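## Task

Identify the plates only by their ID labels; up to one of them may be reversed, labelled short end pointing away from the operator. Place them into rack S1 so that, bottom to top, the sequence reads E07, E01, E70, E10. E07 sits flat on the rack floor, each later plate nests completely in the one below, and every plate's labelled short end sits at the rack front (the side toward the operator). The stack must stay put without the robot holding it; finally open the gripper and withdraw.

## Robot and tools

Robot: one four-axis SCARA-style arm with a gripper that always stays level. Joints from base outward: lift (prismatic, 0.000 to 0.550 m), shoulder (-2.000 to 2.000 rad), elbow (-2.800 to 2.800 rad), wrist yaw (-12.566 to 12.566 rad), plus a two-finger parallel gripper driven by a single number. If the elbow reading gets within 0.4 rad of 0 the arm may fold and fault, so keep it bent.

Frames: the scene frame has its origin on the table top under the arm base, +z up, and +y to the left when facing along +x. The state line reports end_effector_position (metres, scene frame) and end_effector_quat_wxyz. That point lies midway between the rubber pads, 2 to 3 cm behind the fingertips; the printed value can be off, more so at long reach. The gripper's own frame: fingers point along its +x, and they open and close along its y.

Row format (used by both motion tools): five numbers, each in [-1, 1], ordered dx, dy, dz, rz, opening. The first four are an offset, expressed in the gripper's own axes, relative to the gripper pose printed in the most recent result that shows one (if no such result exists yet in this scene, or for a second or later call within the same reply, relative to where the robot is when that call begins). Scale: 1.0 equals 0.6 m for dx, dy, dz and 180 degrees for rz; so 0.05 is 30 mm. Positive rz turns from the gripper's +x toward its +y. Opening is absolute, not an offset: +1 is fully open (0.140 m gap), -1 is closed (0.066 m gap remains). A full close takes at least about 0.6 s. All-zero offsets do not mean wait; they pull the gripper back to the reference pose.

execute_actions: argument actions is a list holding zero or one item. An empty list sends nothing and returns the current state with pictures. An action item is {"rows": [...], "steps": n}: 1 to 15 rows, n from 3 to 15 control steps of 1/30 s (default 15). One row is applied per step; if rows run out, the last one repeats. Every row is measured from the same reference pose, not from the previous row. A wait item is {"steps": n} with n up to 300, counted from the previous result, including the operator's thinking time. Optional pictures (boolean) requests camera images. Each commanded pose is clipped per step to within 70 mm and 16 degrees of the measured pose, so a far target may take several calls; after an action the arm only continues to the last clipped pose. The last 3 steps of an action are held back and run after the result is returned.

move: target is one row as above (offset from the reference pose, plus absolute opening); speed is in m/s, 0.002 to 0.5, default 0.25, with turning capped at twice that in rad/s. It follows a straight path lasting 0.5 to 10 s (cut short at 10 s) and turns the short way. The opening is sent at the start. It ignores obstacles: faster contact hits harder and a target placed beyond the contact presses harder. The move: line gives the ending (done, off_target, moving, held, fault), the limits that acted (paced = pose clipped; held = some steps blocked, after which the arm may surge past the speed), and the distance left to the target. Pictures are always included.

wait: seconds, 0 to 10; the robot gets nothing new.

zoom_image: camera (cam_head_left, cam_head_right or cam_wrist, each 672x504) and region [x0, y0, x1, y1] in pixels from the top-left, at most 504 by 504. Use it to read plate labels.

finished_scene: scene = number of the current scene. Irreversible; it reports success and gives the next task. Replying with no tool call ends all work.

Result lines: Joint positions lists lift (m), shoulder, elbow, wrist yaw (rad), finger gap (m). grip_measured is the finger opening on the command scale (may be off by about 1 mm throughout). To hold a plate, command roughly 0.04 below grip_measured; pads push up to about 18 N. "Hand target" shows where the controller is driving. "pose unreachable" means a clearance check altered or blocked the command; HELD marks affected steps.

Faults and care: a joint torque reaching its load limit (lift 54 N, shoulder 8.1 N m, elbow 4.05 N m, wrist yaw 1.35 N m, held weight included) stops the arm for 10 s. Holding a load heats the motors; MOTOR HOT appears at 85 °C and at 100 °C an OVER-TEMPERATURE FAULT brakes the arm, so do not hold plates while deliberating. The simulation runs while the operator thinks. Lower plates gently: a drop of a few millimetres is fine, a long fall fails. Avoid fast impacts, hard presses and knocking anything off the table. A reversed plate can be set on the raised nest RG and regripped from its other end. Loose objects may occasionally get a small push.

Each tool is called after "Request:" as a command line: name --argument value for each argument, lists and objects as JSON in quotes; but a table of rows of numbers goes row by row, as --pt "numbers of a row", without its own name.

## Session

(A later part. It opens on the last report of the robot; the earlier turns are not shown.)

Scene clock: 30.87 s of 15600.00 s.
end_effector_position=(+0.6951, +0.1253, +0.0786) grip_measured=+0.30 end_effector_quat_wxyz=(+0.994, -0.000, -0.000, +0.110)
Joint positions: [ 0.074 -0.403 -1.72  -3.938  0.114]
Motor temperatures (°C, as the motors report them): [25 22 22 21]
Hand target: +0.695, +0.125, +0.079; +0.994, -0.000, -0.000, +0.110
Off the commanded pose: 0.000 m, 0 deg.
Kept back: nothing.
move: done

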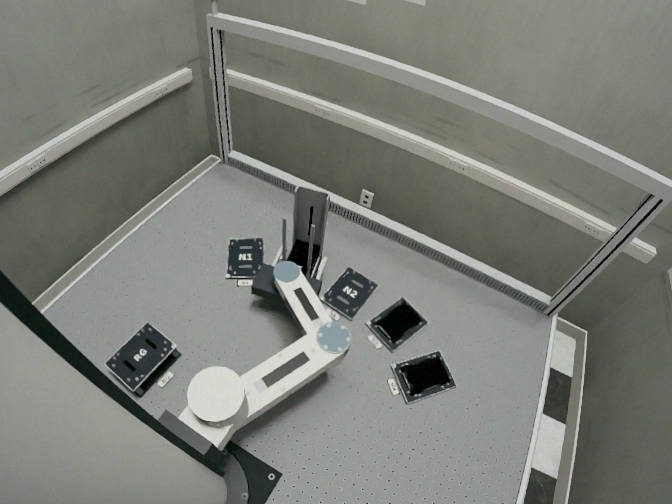

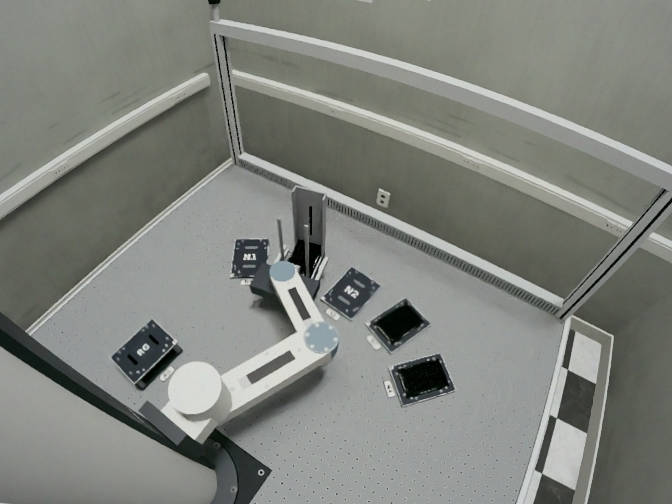

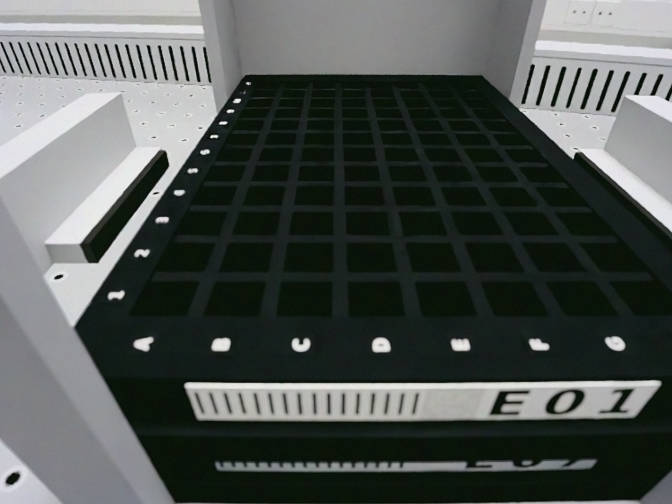

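Request:
move --target '[-0.22,0,0,0,0.3]' --speed 0.35

Request:
move --target '[-0.1734,-0.7323,-0.0477,-0.3135,0.3]' --speed 0.4

Scene clock: 31.93 s of 15600.00 s.
end_effector_position=(+0.5664, +0.0962, +0.0786) grip_measured=+0.30 end_effector_quat_wxyz=(+0.994, -0.000, -0.000, +0.111)
Joint positions: [ 0.074 -0.662 -1.051 -4.349  0.114]
Motor temperatures (°C, as the motors report them): [25 22 22 21]
Hand target: +0.566, +0.096, +0.079; +0.994, -0.000, -0.000, +0.110
Off the commanded pose: 0.000 m, 0 deg.
Kept back: nothing.
move: done

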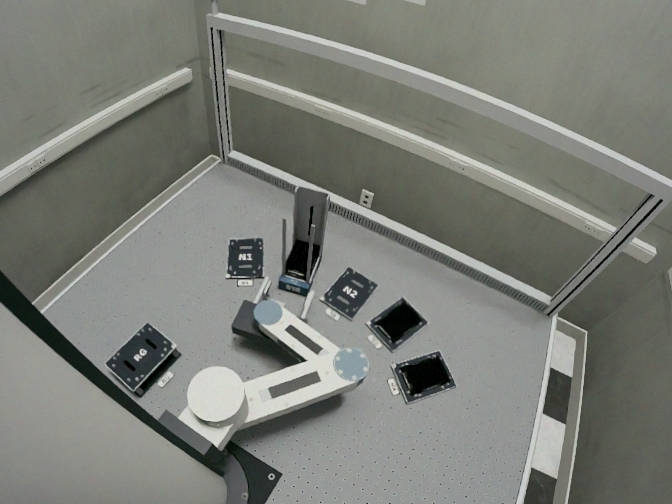

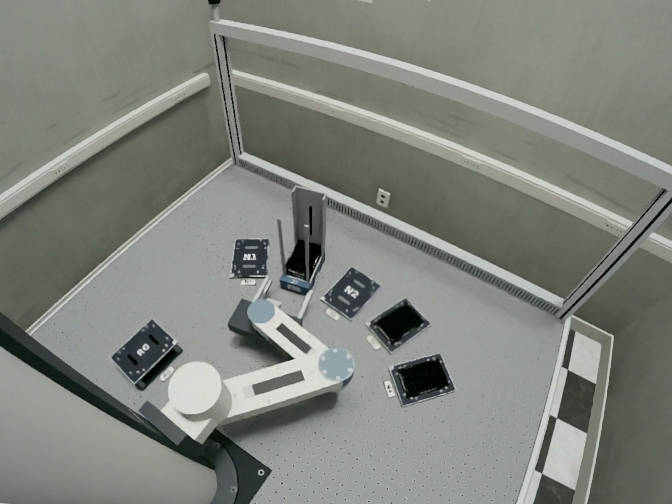

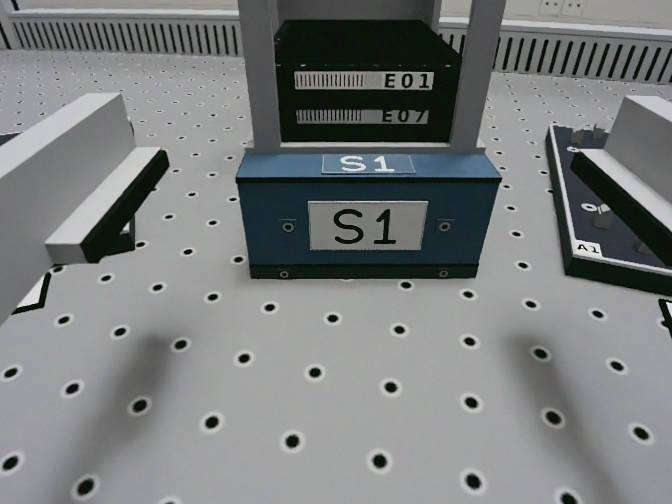

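Scene clock: 33.60 s of 15600.00 s.
end_effector_position=(+0.5615, -0.3555, +0.0500) grip_measured=+0.30 end_effector_quat_wxyz=(+0.928, -0.000, -0.000, -0.373)
Joint positions: [ 0.045 -1.406 -1.663 -3.979  0.114]
Motor temperatures (°C, as the motors report them): [25 22 22 21]
Hand target: +0.562, -0.355, +0.050; +0.928, -0.000, -0.000, -0.372
Off the commanded pose: 0.000 m, 0 deg.
Kept back: nothing.
move: done

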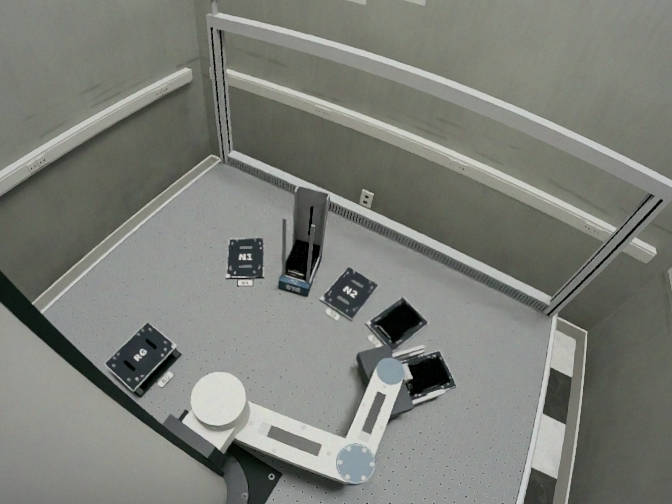

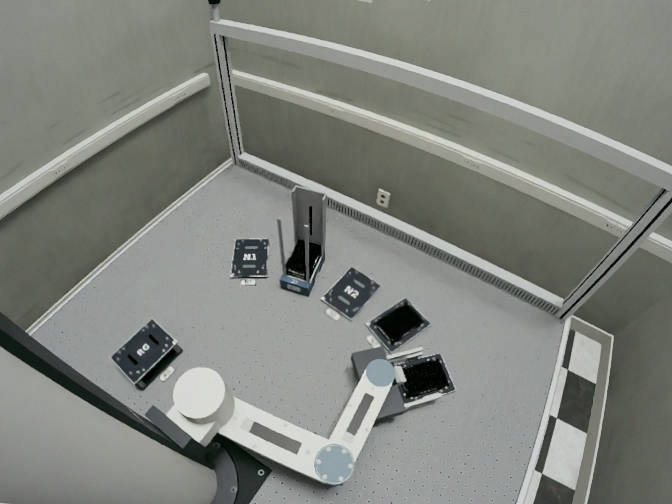

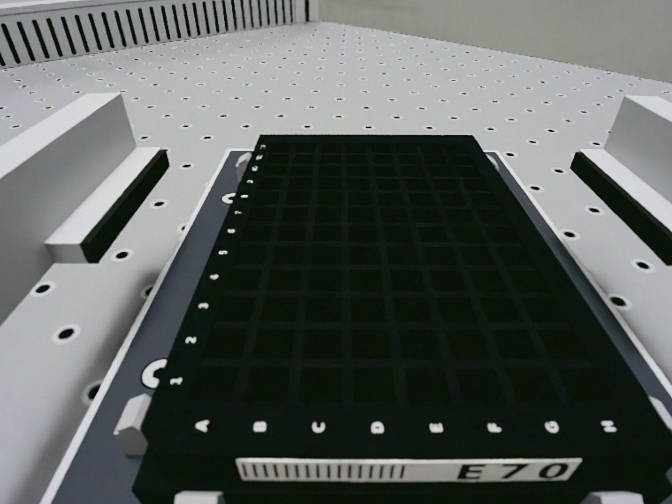

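Request:
move --target '[0.0052,-0.0029,-0.0385,-0.0036,0.3]' --speed 0.08

Scene clock: 34.53 s of 15600.00 s.
end_effector_position=(+0.5625, -0.3590, +0.0269) grip_measured=+0.30 end_effector_quat_wxyz=(+0.926, -0.000, -0.000, -0.378)
Joint positions: [ 0.022 -1.399 -1.681 -3.979  0.114]
Motor temperatures (°C, as the motors report them): [25 22 22 21]
Hand target: +0.563, -0.359, +0.027; +0.926, -0.000, -0.000, -0.378
Off the commanded pose: 0.000 m, 0 deg.
Kept back: nothing.
move: done

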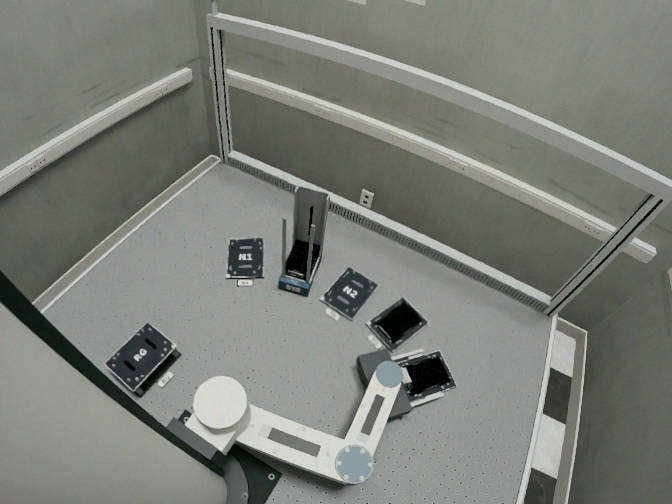

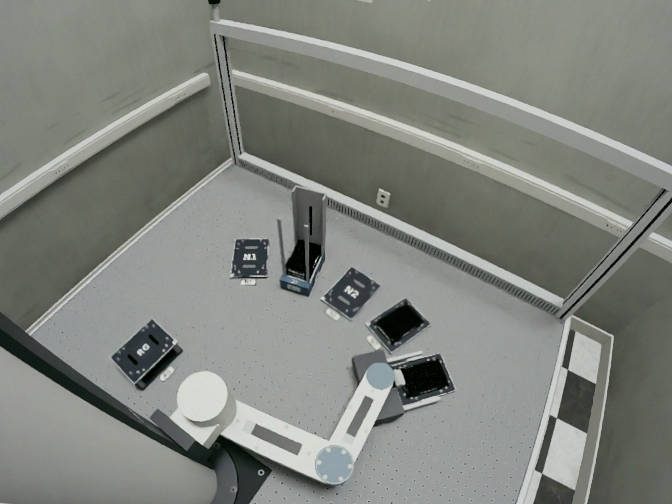

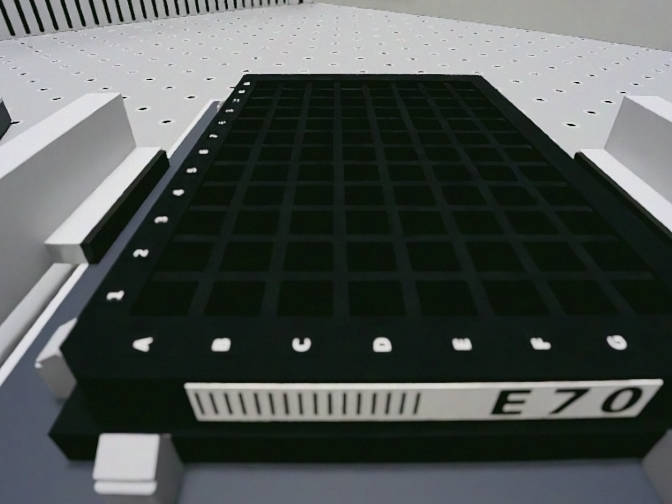

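Request:
move --target '[0,0,0,0,-0.5]'

Request:
move --target '[0,0,0.493,0,-0.5]' --speed 0.3

Request:
move --target '[-0.4068,0.7311,0,0.3169,-0.5]' --speed 0.35

Scene clock: 35.47 s of 15600.00 s.
end_effector_position=(+0.5625, -0.3590, +0.0269) grip_measured=-0.46 end_effector_quat_wxyz=(+0.926, -0.000, -0.000, -0.378)
Joint positions: [ 0.022 -1.399 -1.681 -3.979  0.086]
Motor temperatures (°C, as the motors report them): [25 22 22 21]
Hand target: +0.562, -0.359, +0.027; +0.926, -0.000, -0.000, -0.378
Off the commanded pose: 0.000 m, 0 deg.
Kept back: nothing.
move: done

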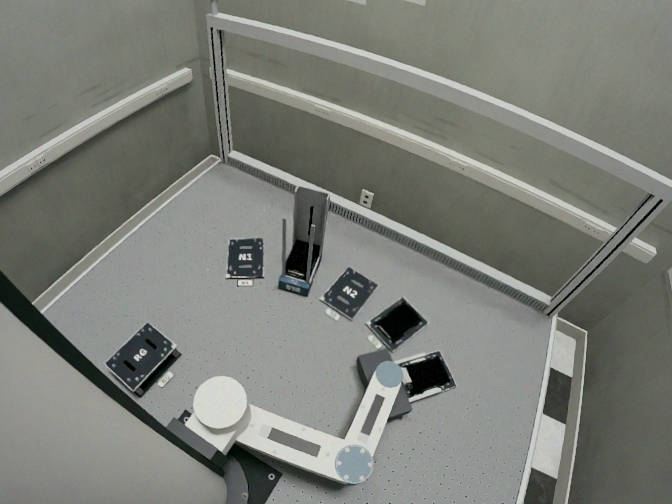

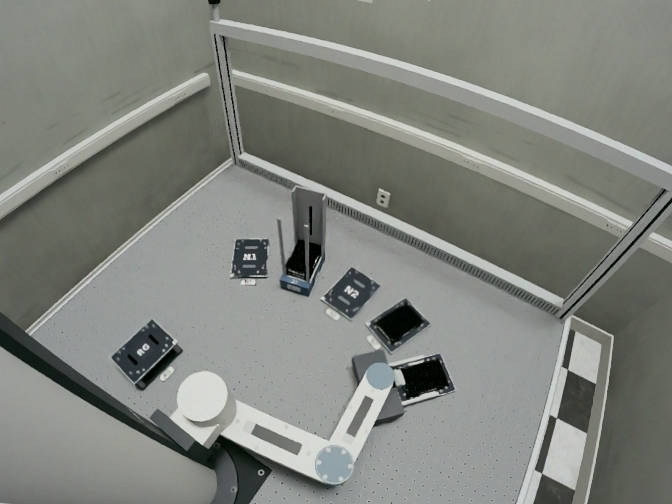

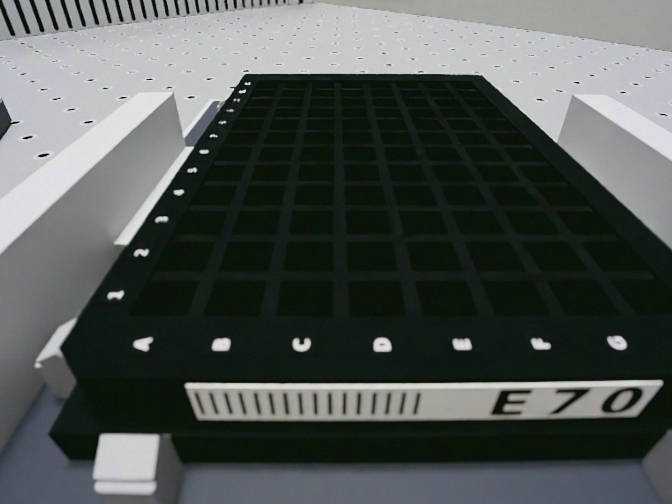

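Scene clock: 36.90 s of 15600.00 s.
end_effector_position=(+0.5624, -0.3590, +0.3227) grip_measured=-0.46 end_effector_quat_wxyz=(+0.926, -0.000, -0.000, -0.378)
Joint positions: [ 0.318 -1.399 -1.681 -3.979  0.086]
Motor temperatures (°C, as the motors report them): [25 22 22 21]
Hand target: +0.562, -0.359, +0.323; +0.926, -0.000, -0.000, -0.378
Off the commanded pose: 0.000 m, 0 deg.
Kept back: nothing.
move: done

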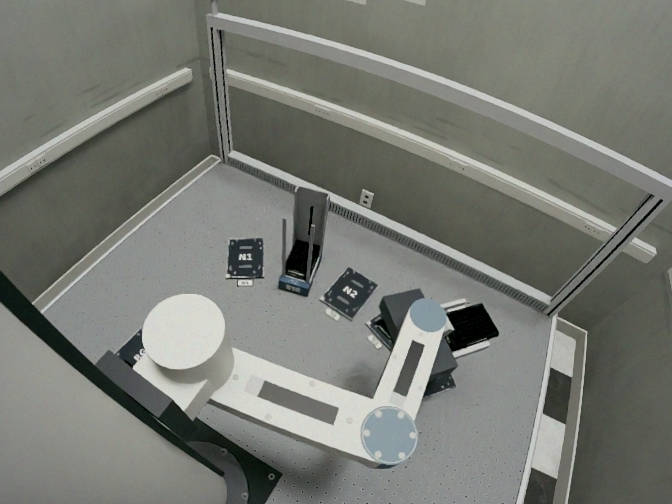

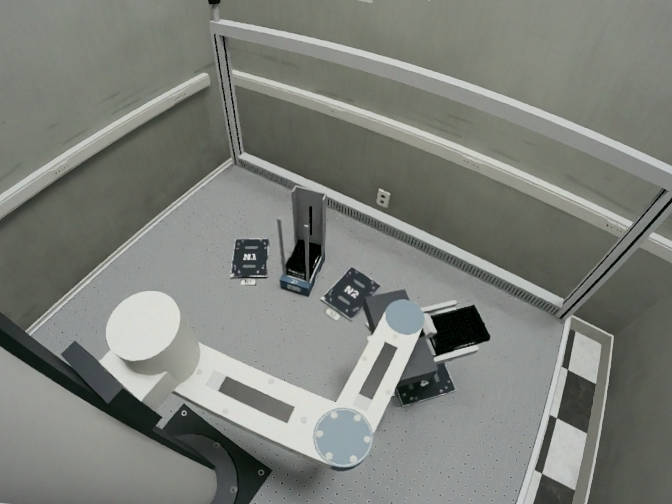

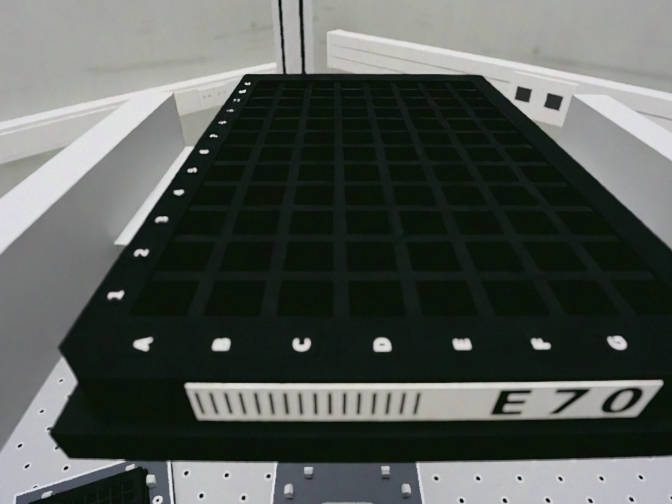

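Scene clock: 38.80 s of 15600.00 s.
end_effector_position=(+0.6949, +0.1254, +0.3227) grip_measured=-0.46 end_effector_quat_wxyz=(+0.994, -0.000, -0.000, +0.110)
Joint positions: [ 0.318 -0.403 -1.719 -3.941  0.086]
Motor temperatures (°C, as the motors report them): [25 22 22 21]
Hand target: +0.695, +0.125, +0.323; +0.994, -0.000, -0.000, +0.110
Off the commanded pose: 0.000 m, 0 deg.
Kept back: nothing.
move: done

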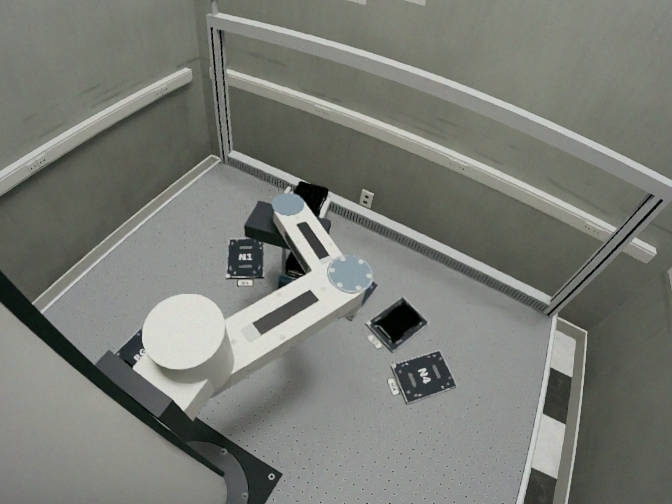

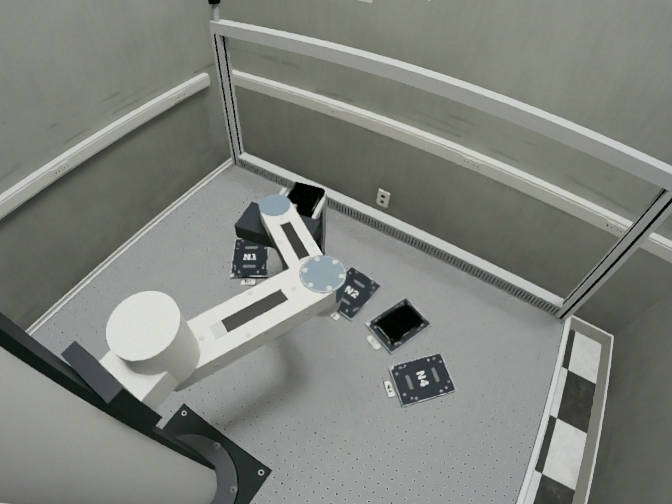

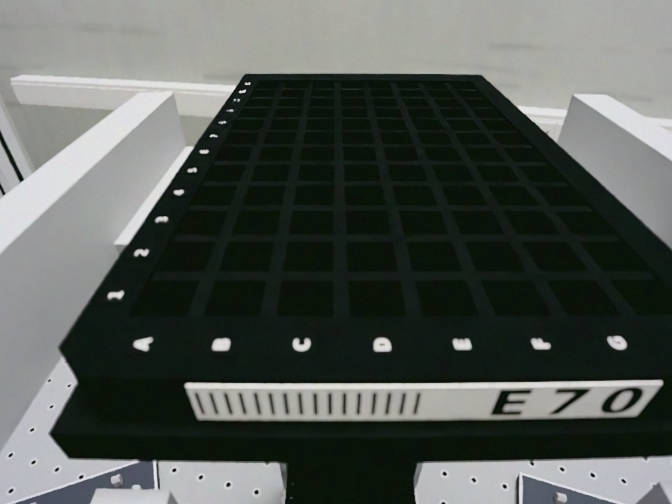

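Request:
move --target '[0.0007,-0.0004,-0.018,-0.0003,-0.5]' --speed 0.02

Scene clock: 39.80 s of 15600.00 s.
end_effector_position=(+0.6954, +0.1251, +0.3119) grip_measured=-0.46 end_effector_quat_wxyz=(+0.994, -0.000, -0.000, +0.109)
Joint positions: [ 0.307 -0.402 -1.722 -3.941  0.086]
Motor temperatures (°C, as the motors report them): [25 22 22 21]
Hand target: +0.695, +0.125, +0.312; +0.994, -0.000, -0.000, +0.110
Off the commanded pose: 0.000 m, 0 deg.
Kept back: nothing.
move: done

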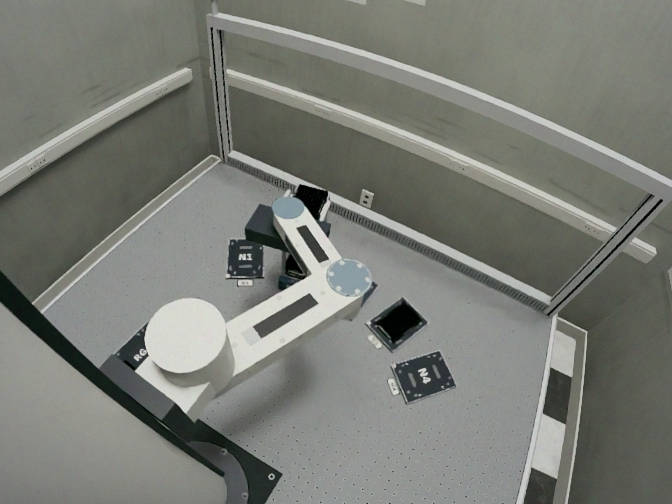

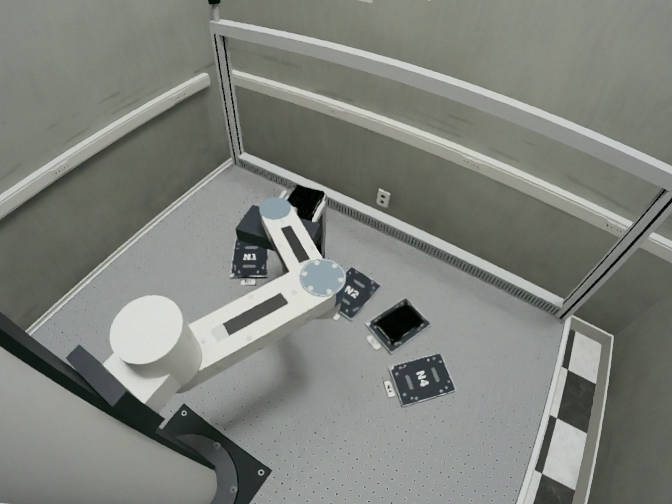

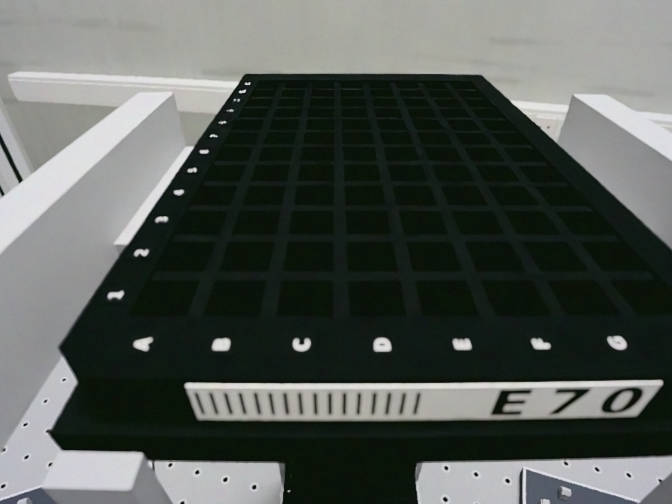

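Request:
move --target '[-0.0002,0.0004,-0.36,0,-0.5]' --speed 0.2

Request:
move --target '[0,0,-0.0072,0,-0.5]' --speed 0.008

Request:
move --target '[0,0,0,0,0.3]'

Scene clock: 41.47 s of 15600.00 s.
end_effector_position=(+0.6952, +0.1252, +0.0958) grip_measured=-0.46 end_effector_quat_wxyz=(+0.994, -0.000, -0.000, +0.109)
Joint positions: [ 0.091 -0.402 -1.721 -3.941  0.086]
Motor temperatures (°C, as the motors report them): [25 22 22 21]
Hand target: +0.695, +0.125, +0.096; +0.994, -0.000, -0.000, +0.109
Off the commanded pose: 0.000 m, 0 deg.
Kept back: nothing.
move: done

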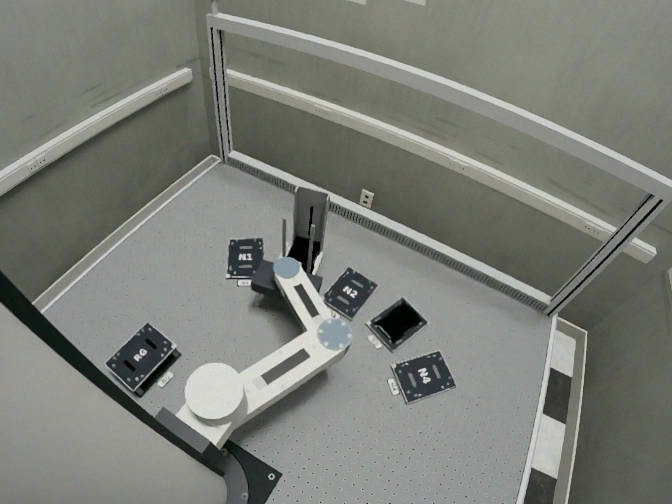

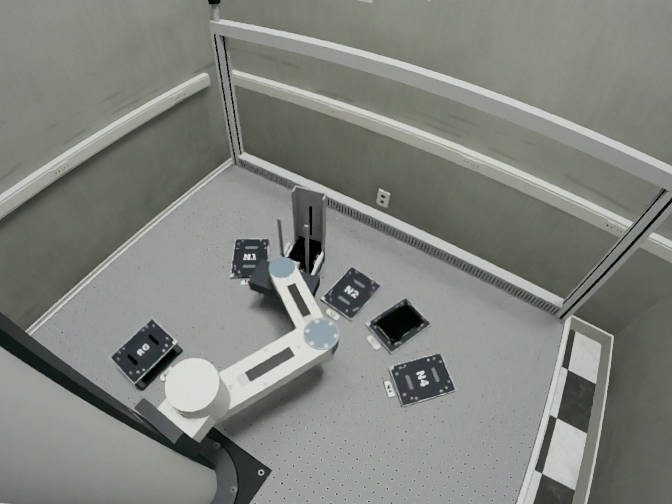

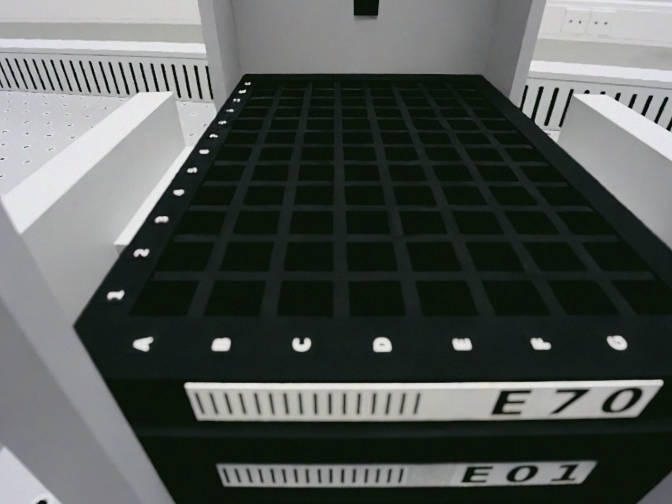

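Scene clock: 42.23 s of 15600.00 s.
end_effector_position=(+0.6952, +0.1252, +0.0915) grip_measured=-0.46 end_effector_quat_wxyz=(+0.994, -0.000, -0.000, +0.109)
Joint positions: [ 0.086 -0.402 -1.721 -3.941  0.086]
Motor temperatures (°C, as the motors report them): [25 22 22 21]
Hand target: +0.695, +0.125, +0.091; +0.994, -0.000, -0.000, +0.109
Off the commanded pose: 0.000 m, 0 deg.
Kept back: nothing.
move: done

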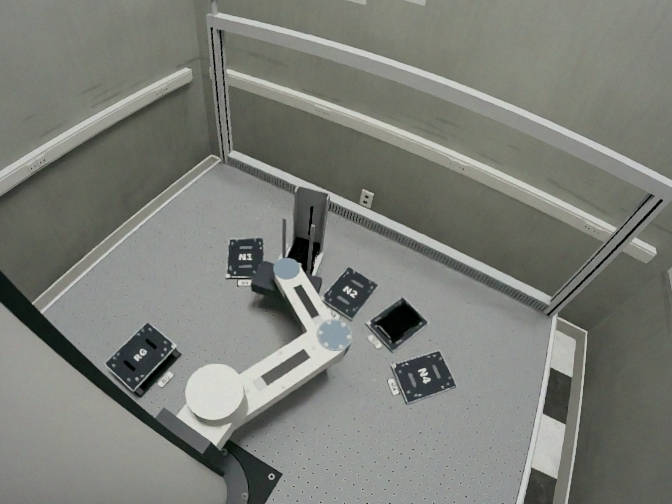

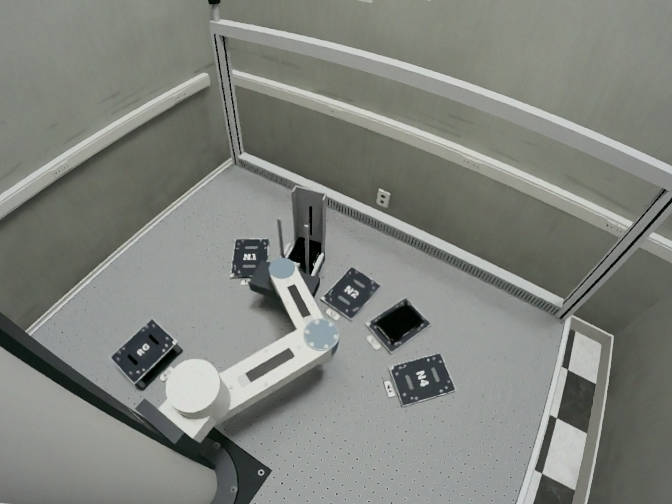

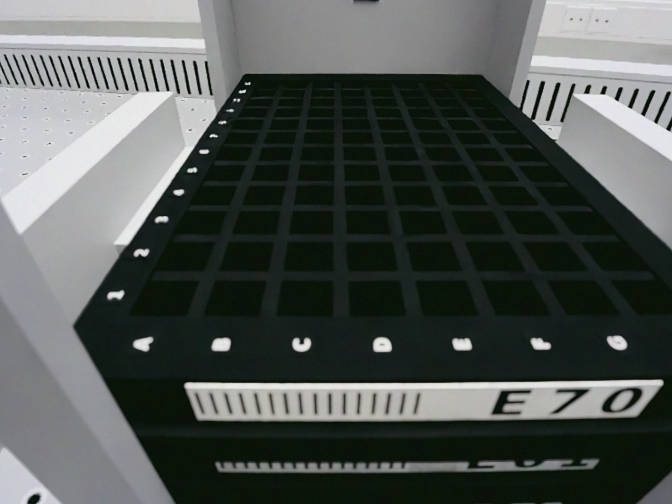

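Scene clock: 42.73 s of 15600.00 s.
end_effector_position=(+0.6952, +0.1252, +0.0915) grip_measured=+0.30 end_effector_quat_wxyz=(+0.994, -0.000, -0.000, +0.109)
Joint positions: [ 0.086 -0.402 -1.721 -3.941  0.114]
Motor temperatures (°C, as the motors report them): [25 22 22 21]
Hand target: +0.695, +0.125, +0.091; +0.994, -0.000, -0.000, +0.109
Off the commanded pose: 0.000 m, 0 deg.
Kept back: nothing.
move: done

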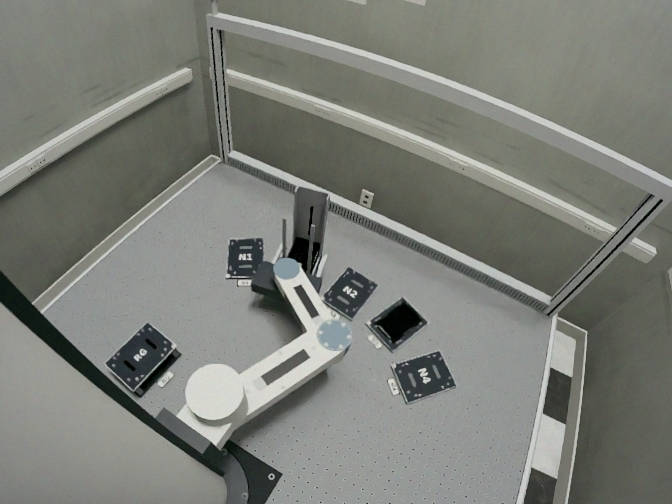

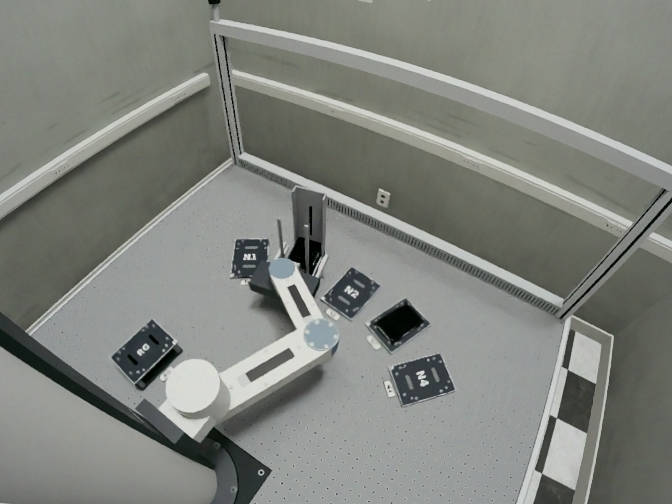

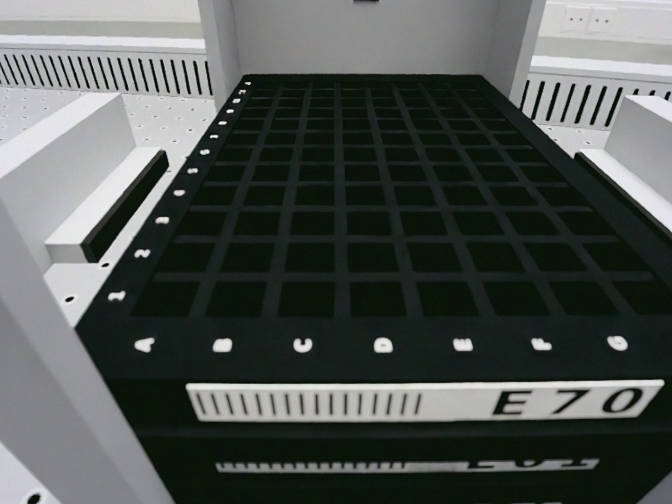

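Request:
move --target '[-0.27,0,0,0,0.3]' --speed 0.35

Request:
move --target '[0.1207,-0.5683,-0.0692,-0.2002,0.3]' --speed 0.4

Scene clock: 43.90 s of 15600.00 s.
end_effector_position=(+0.5371, +0.0900, +0.0915) grip_measured=+0.30 end_effector_quat_wxyz=(+0.994, -0.000, -0.000, +0.110)
Joint positions: [ 0.086 -0.699 -0.918 -4.446  0.114]
Motor temperatures (°C, as the motors report them): [25 22 22 21]
Hand target: +0.537, +0.090, +0.091; +0.994, -0.000, -0.000, +0.109
Off the commanded pose: 0.000 m, 0 deg.
Kept back: nothing.
move: done

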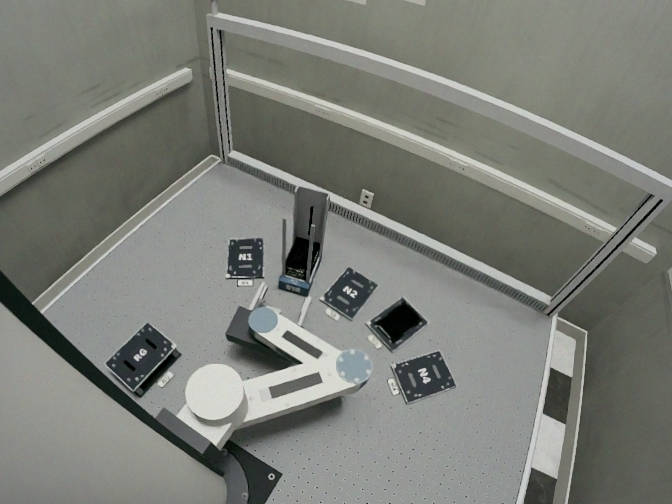

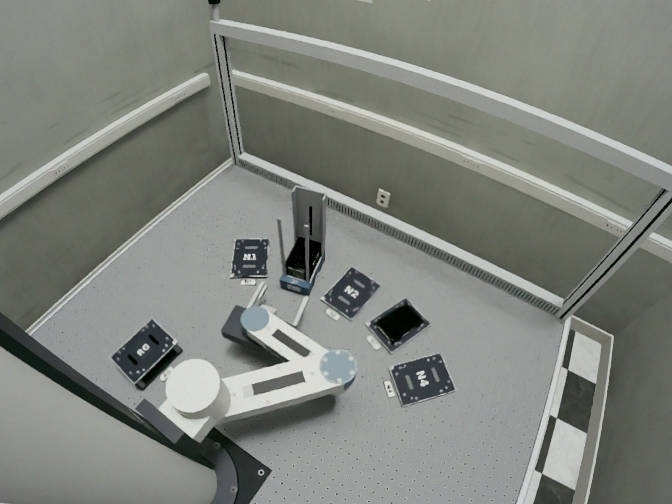

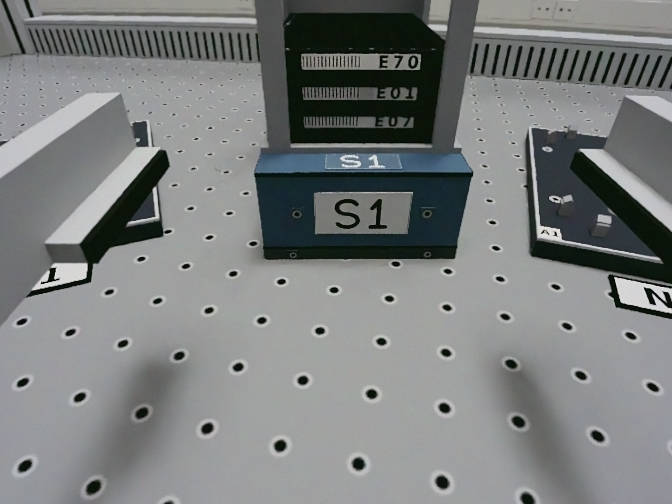

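Scene clock: 45.27 s of 15600.00 s.
end_effector_position=(+0.6821, -0.2272, +0.0499) grip_measured=+0.30 end_effector_quat_wxyz=(+0.979, -0.000, -0.000, -0.204)
Joint positions: [ 0.045 -1.014 -1.848 -3.832  0.114]
Motor temperatures (°C, as the motors report them): [25 22 22 21]
Hand target: +0.682, -0.227, +0.050; +0.979, -0.000, -0.000, -0.203
Off the commanded pose: 0.000 m, 0 deg.
Kept back: nothing.
move: done

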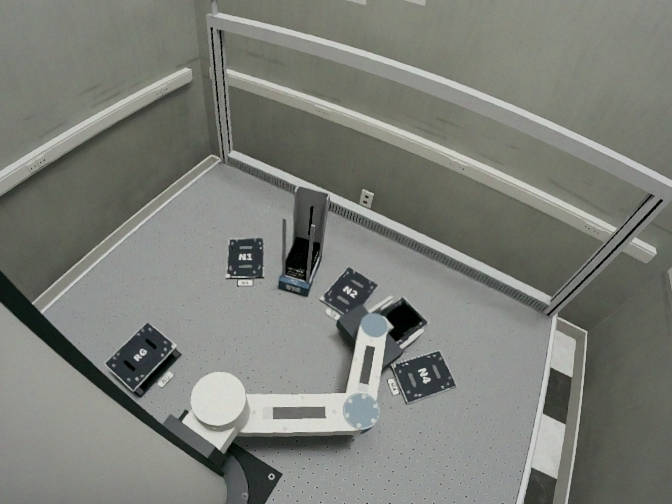

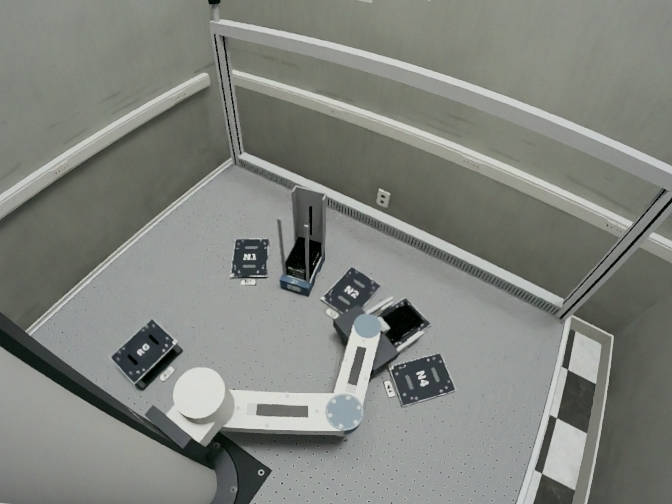

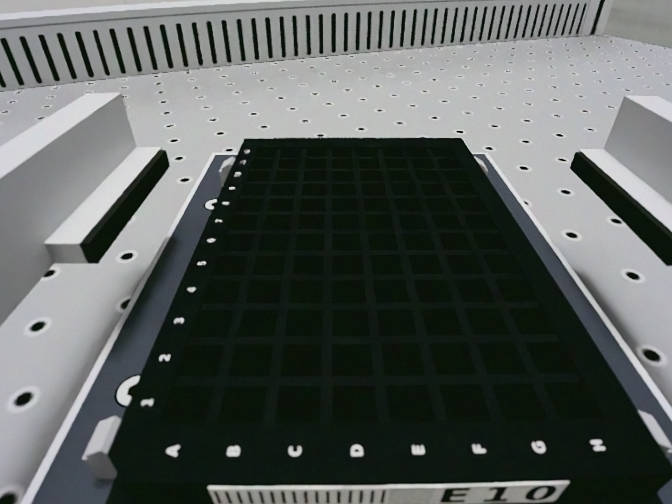

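Request:
move --target '[-0.0007,0.0043,-0.0383,0.0038,0.3]' --speed 0.08

Scene clock: 82.90 s of 15600.00 s.
end_effector_position=(+0.6826, -0.2249, +0.0269) grip_measured=+0.30 end_effector_quat_wxyz=(+0.980, -0.000, -0.000, -0.198)
Joint positions: [ 0.022 -1.013 -1.845 -3.824  0.114]
Motor temperatures (°C, as the motors report them): [25 22 21 21]
Hand target: +0.683, -0.225, +0.027; +0.980, -0.000, -0.000, -0.198
Off the commanded pose: 0.000 m, 0 deg.
Kept back: nothing.
After step 90, 33.93 s passed at rest.
move: done

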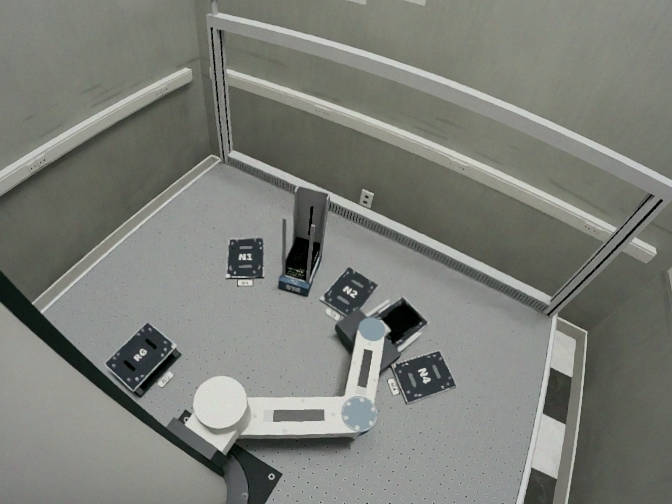

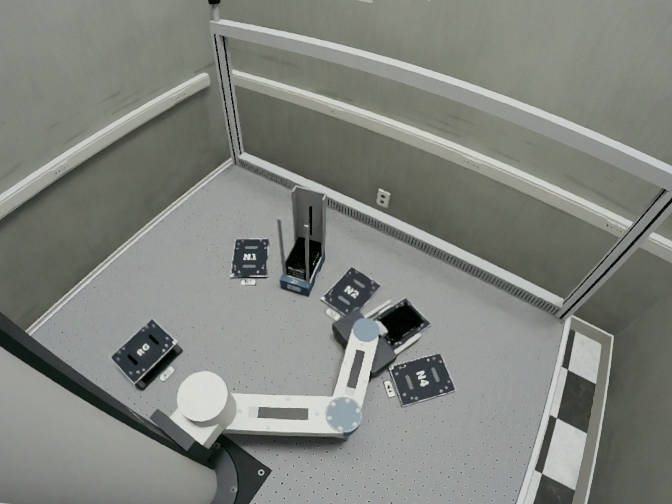

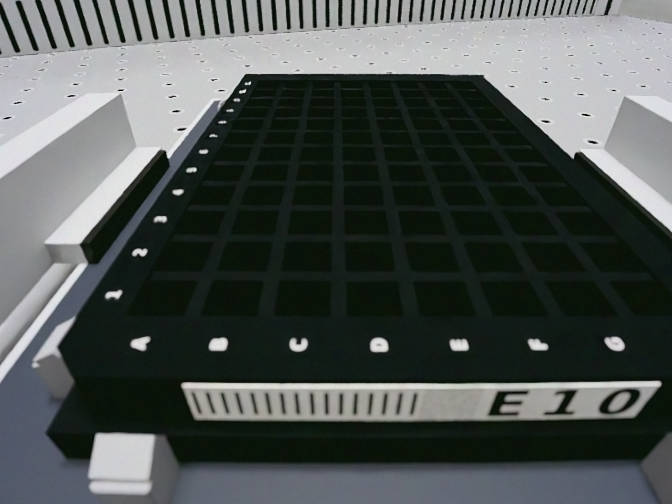

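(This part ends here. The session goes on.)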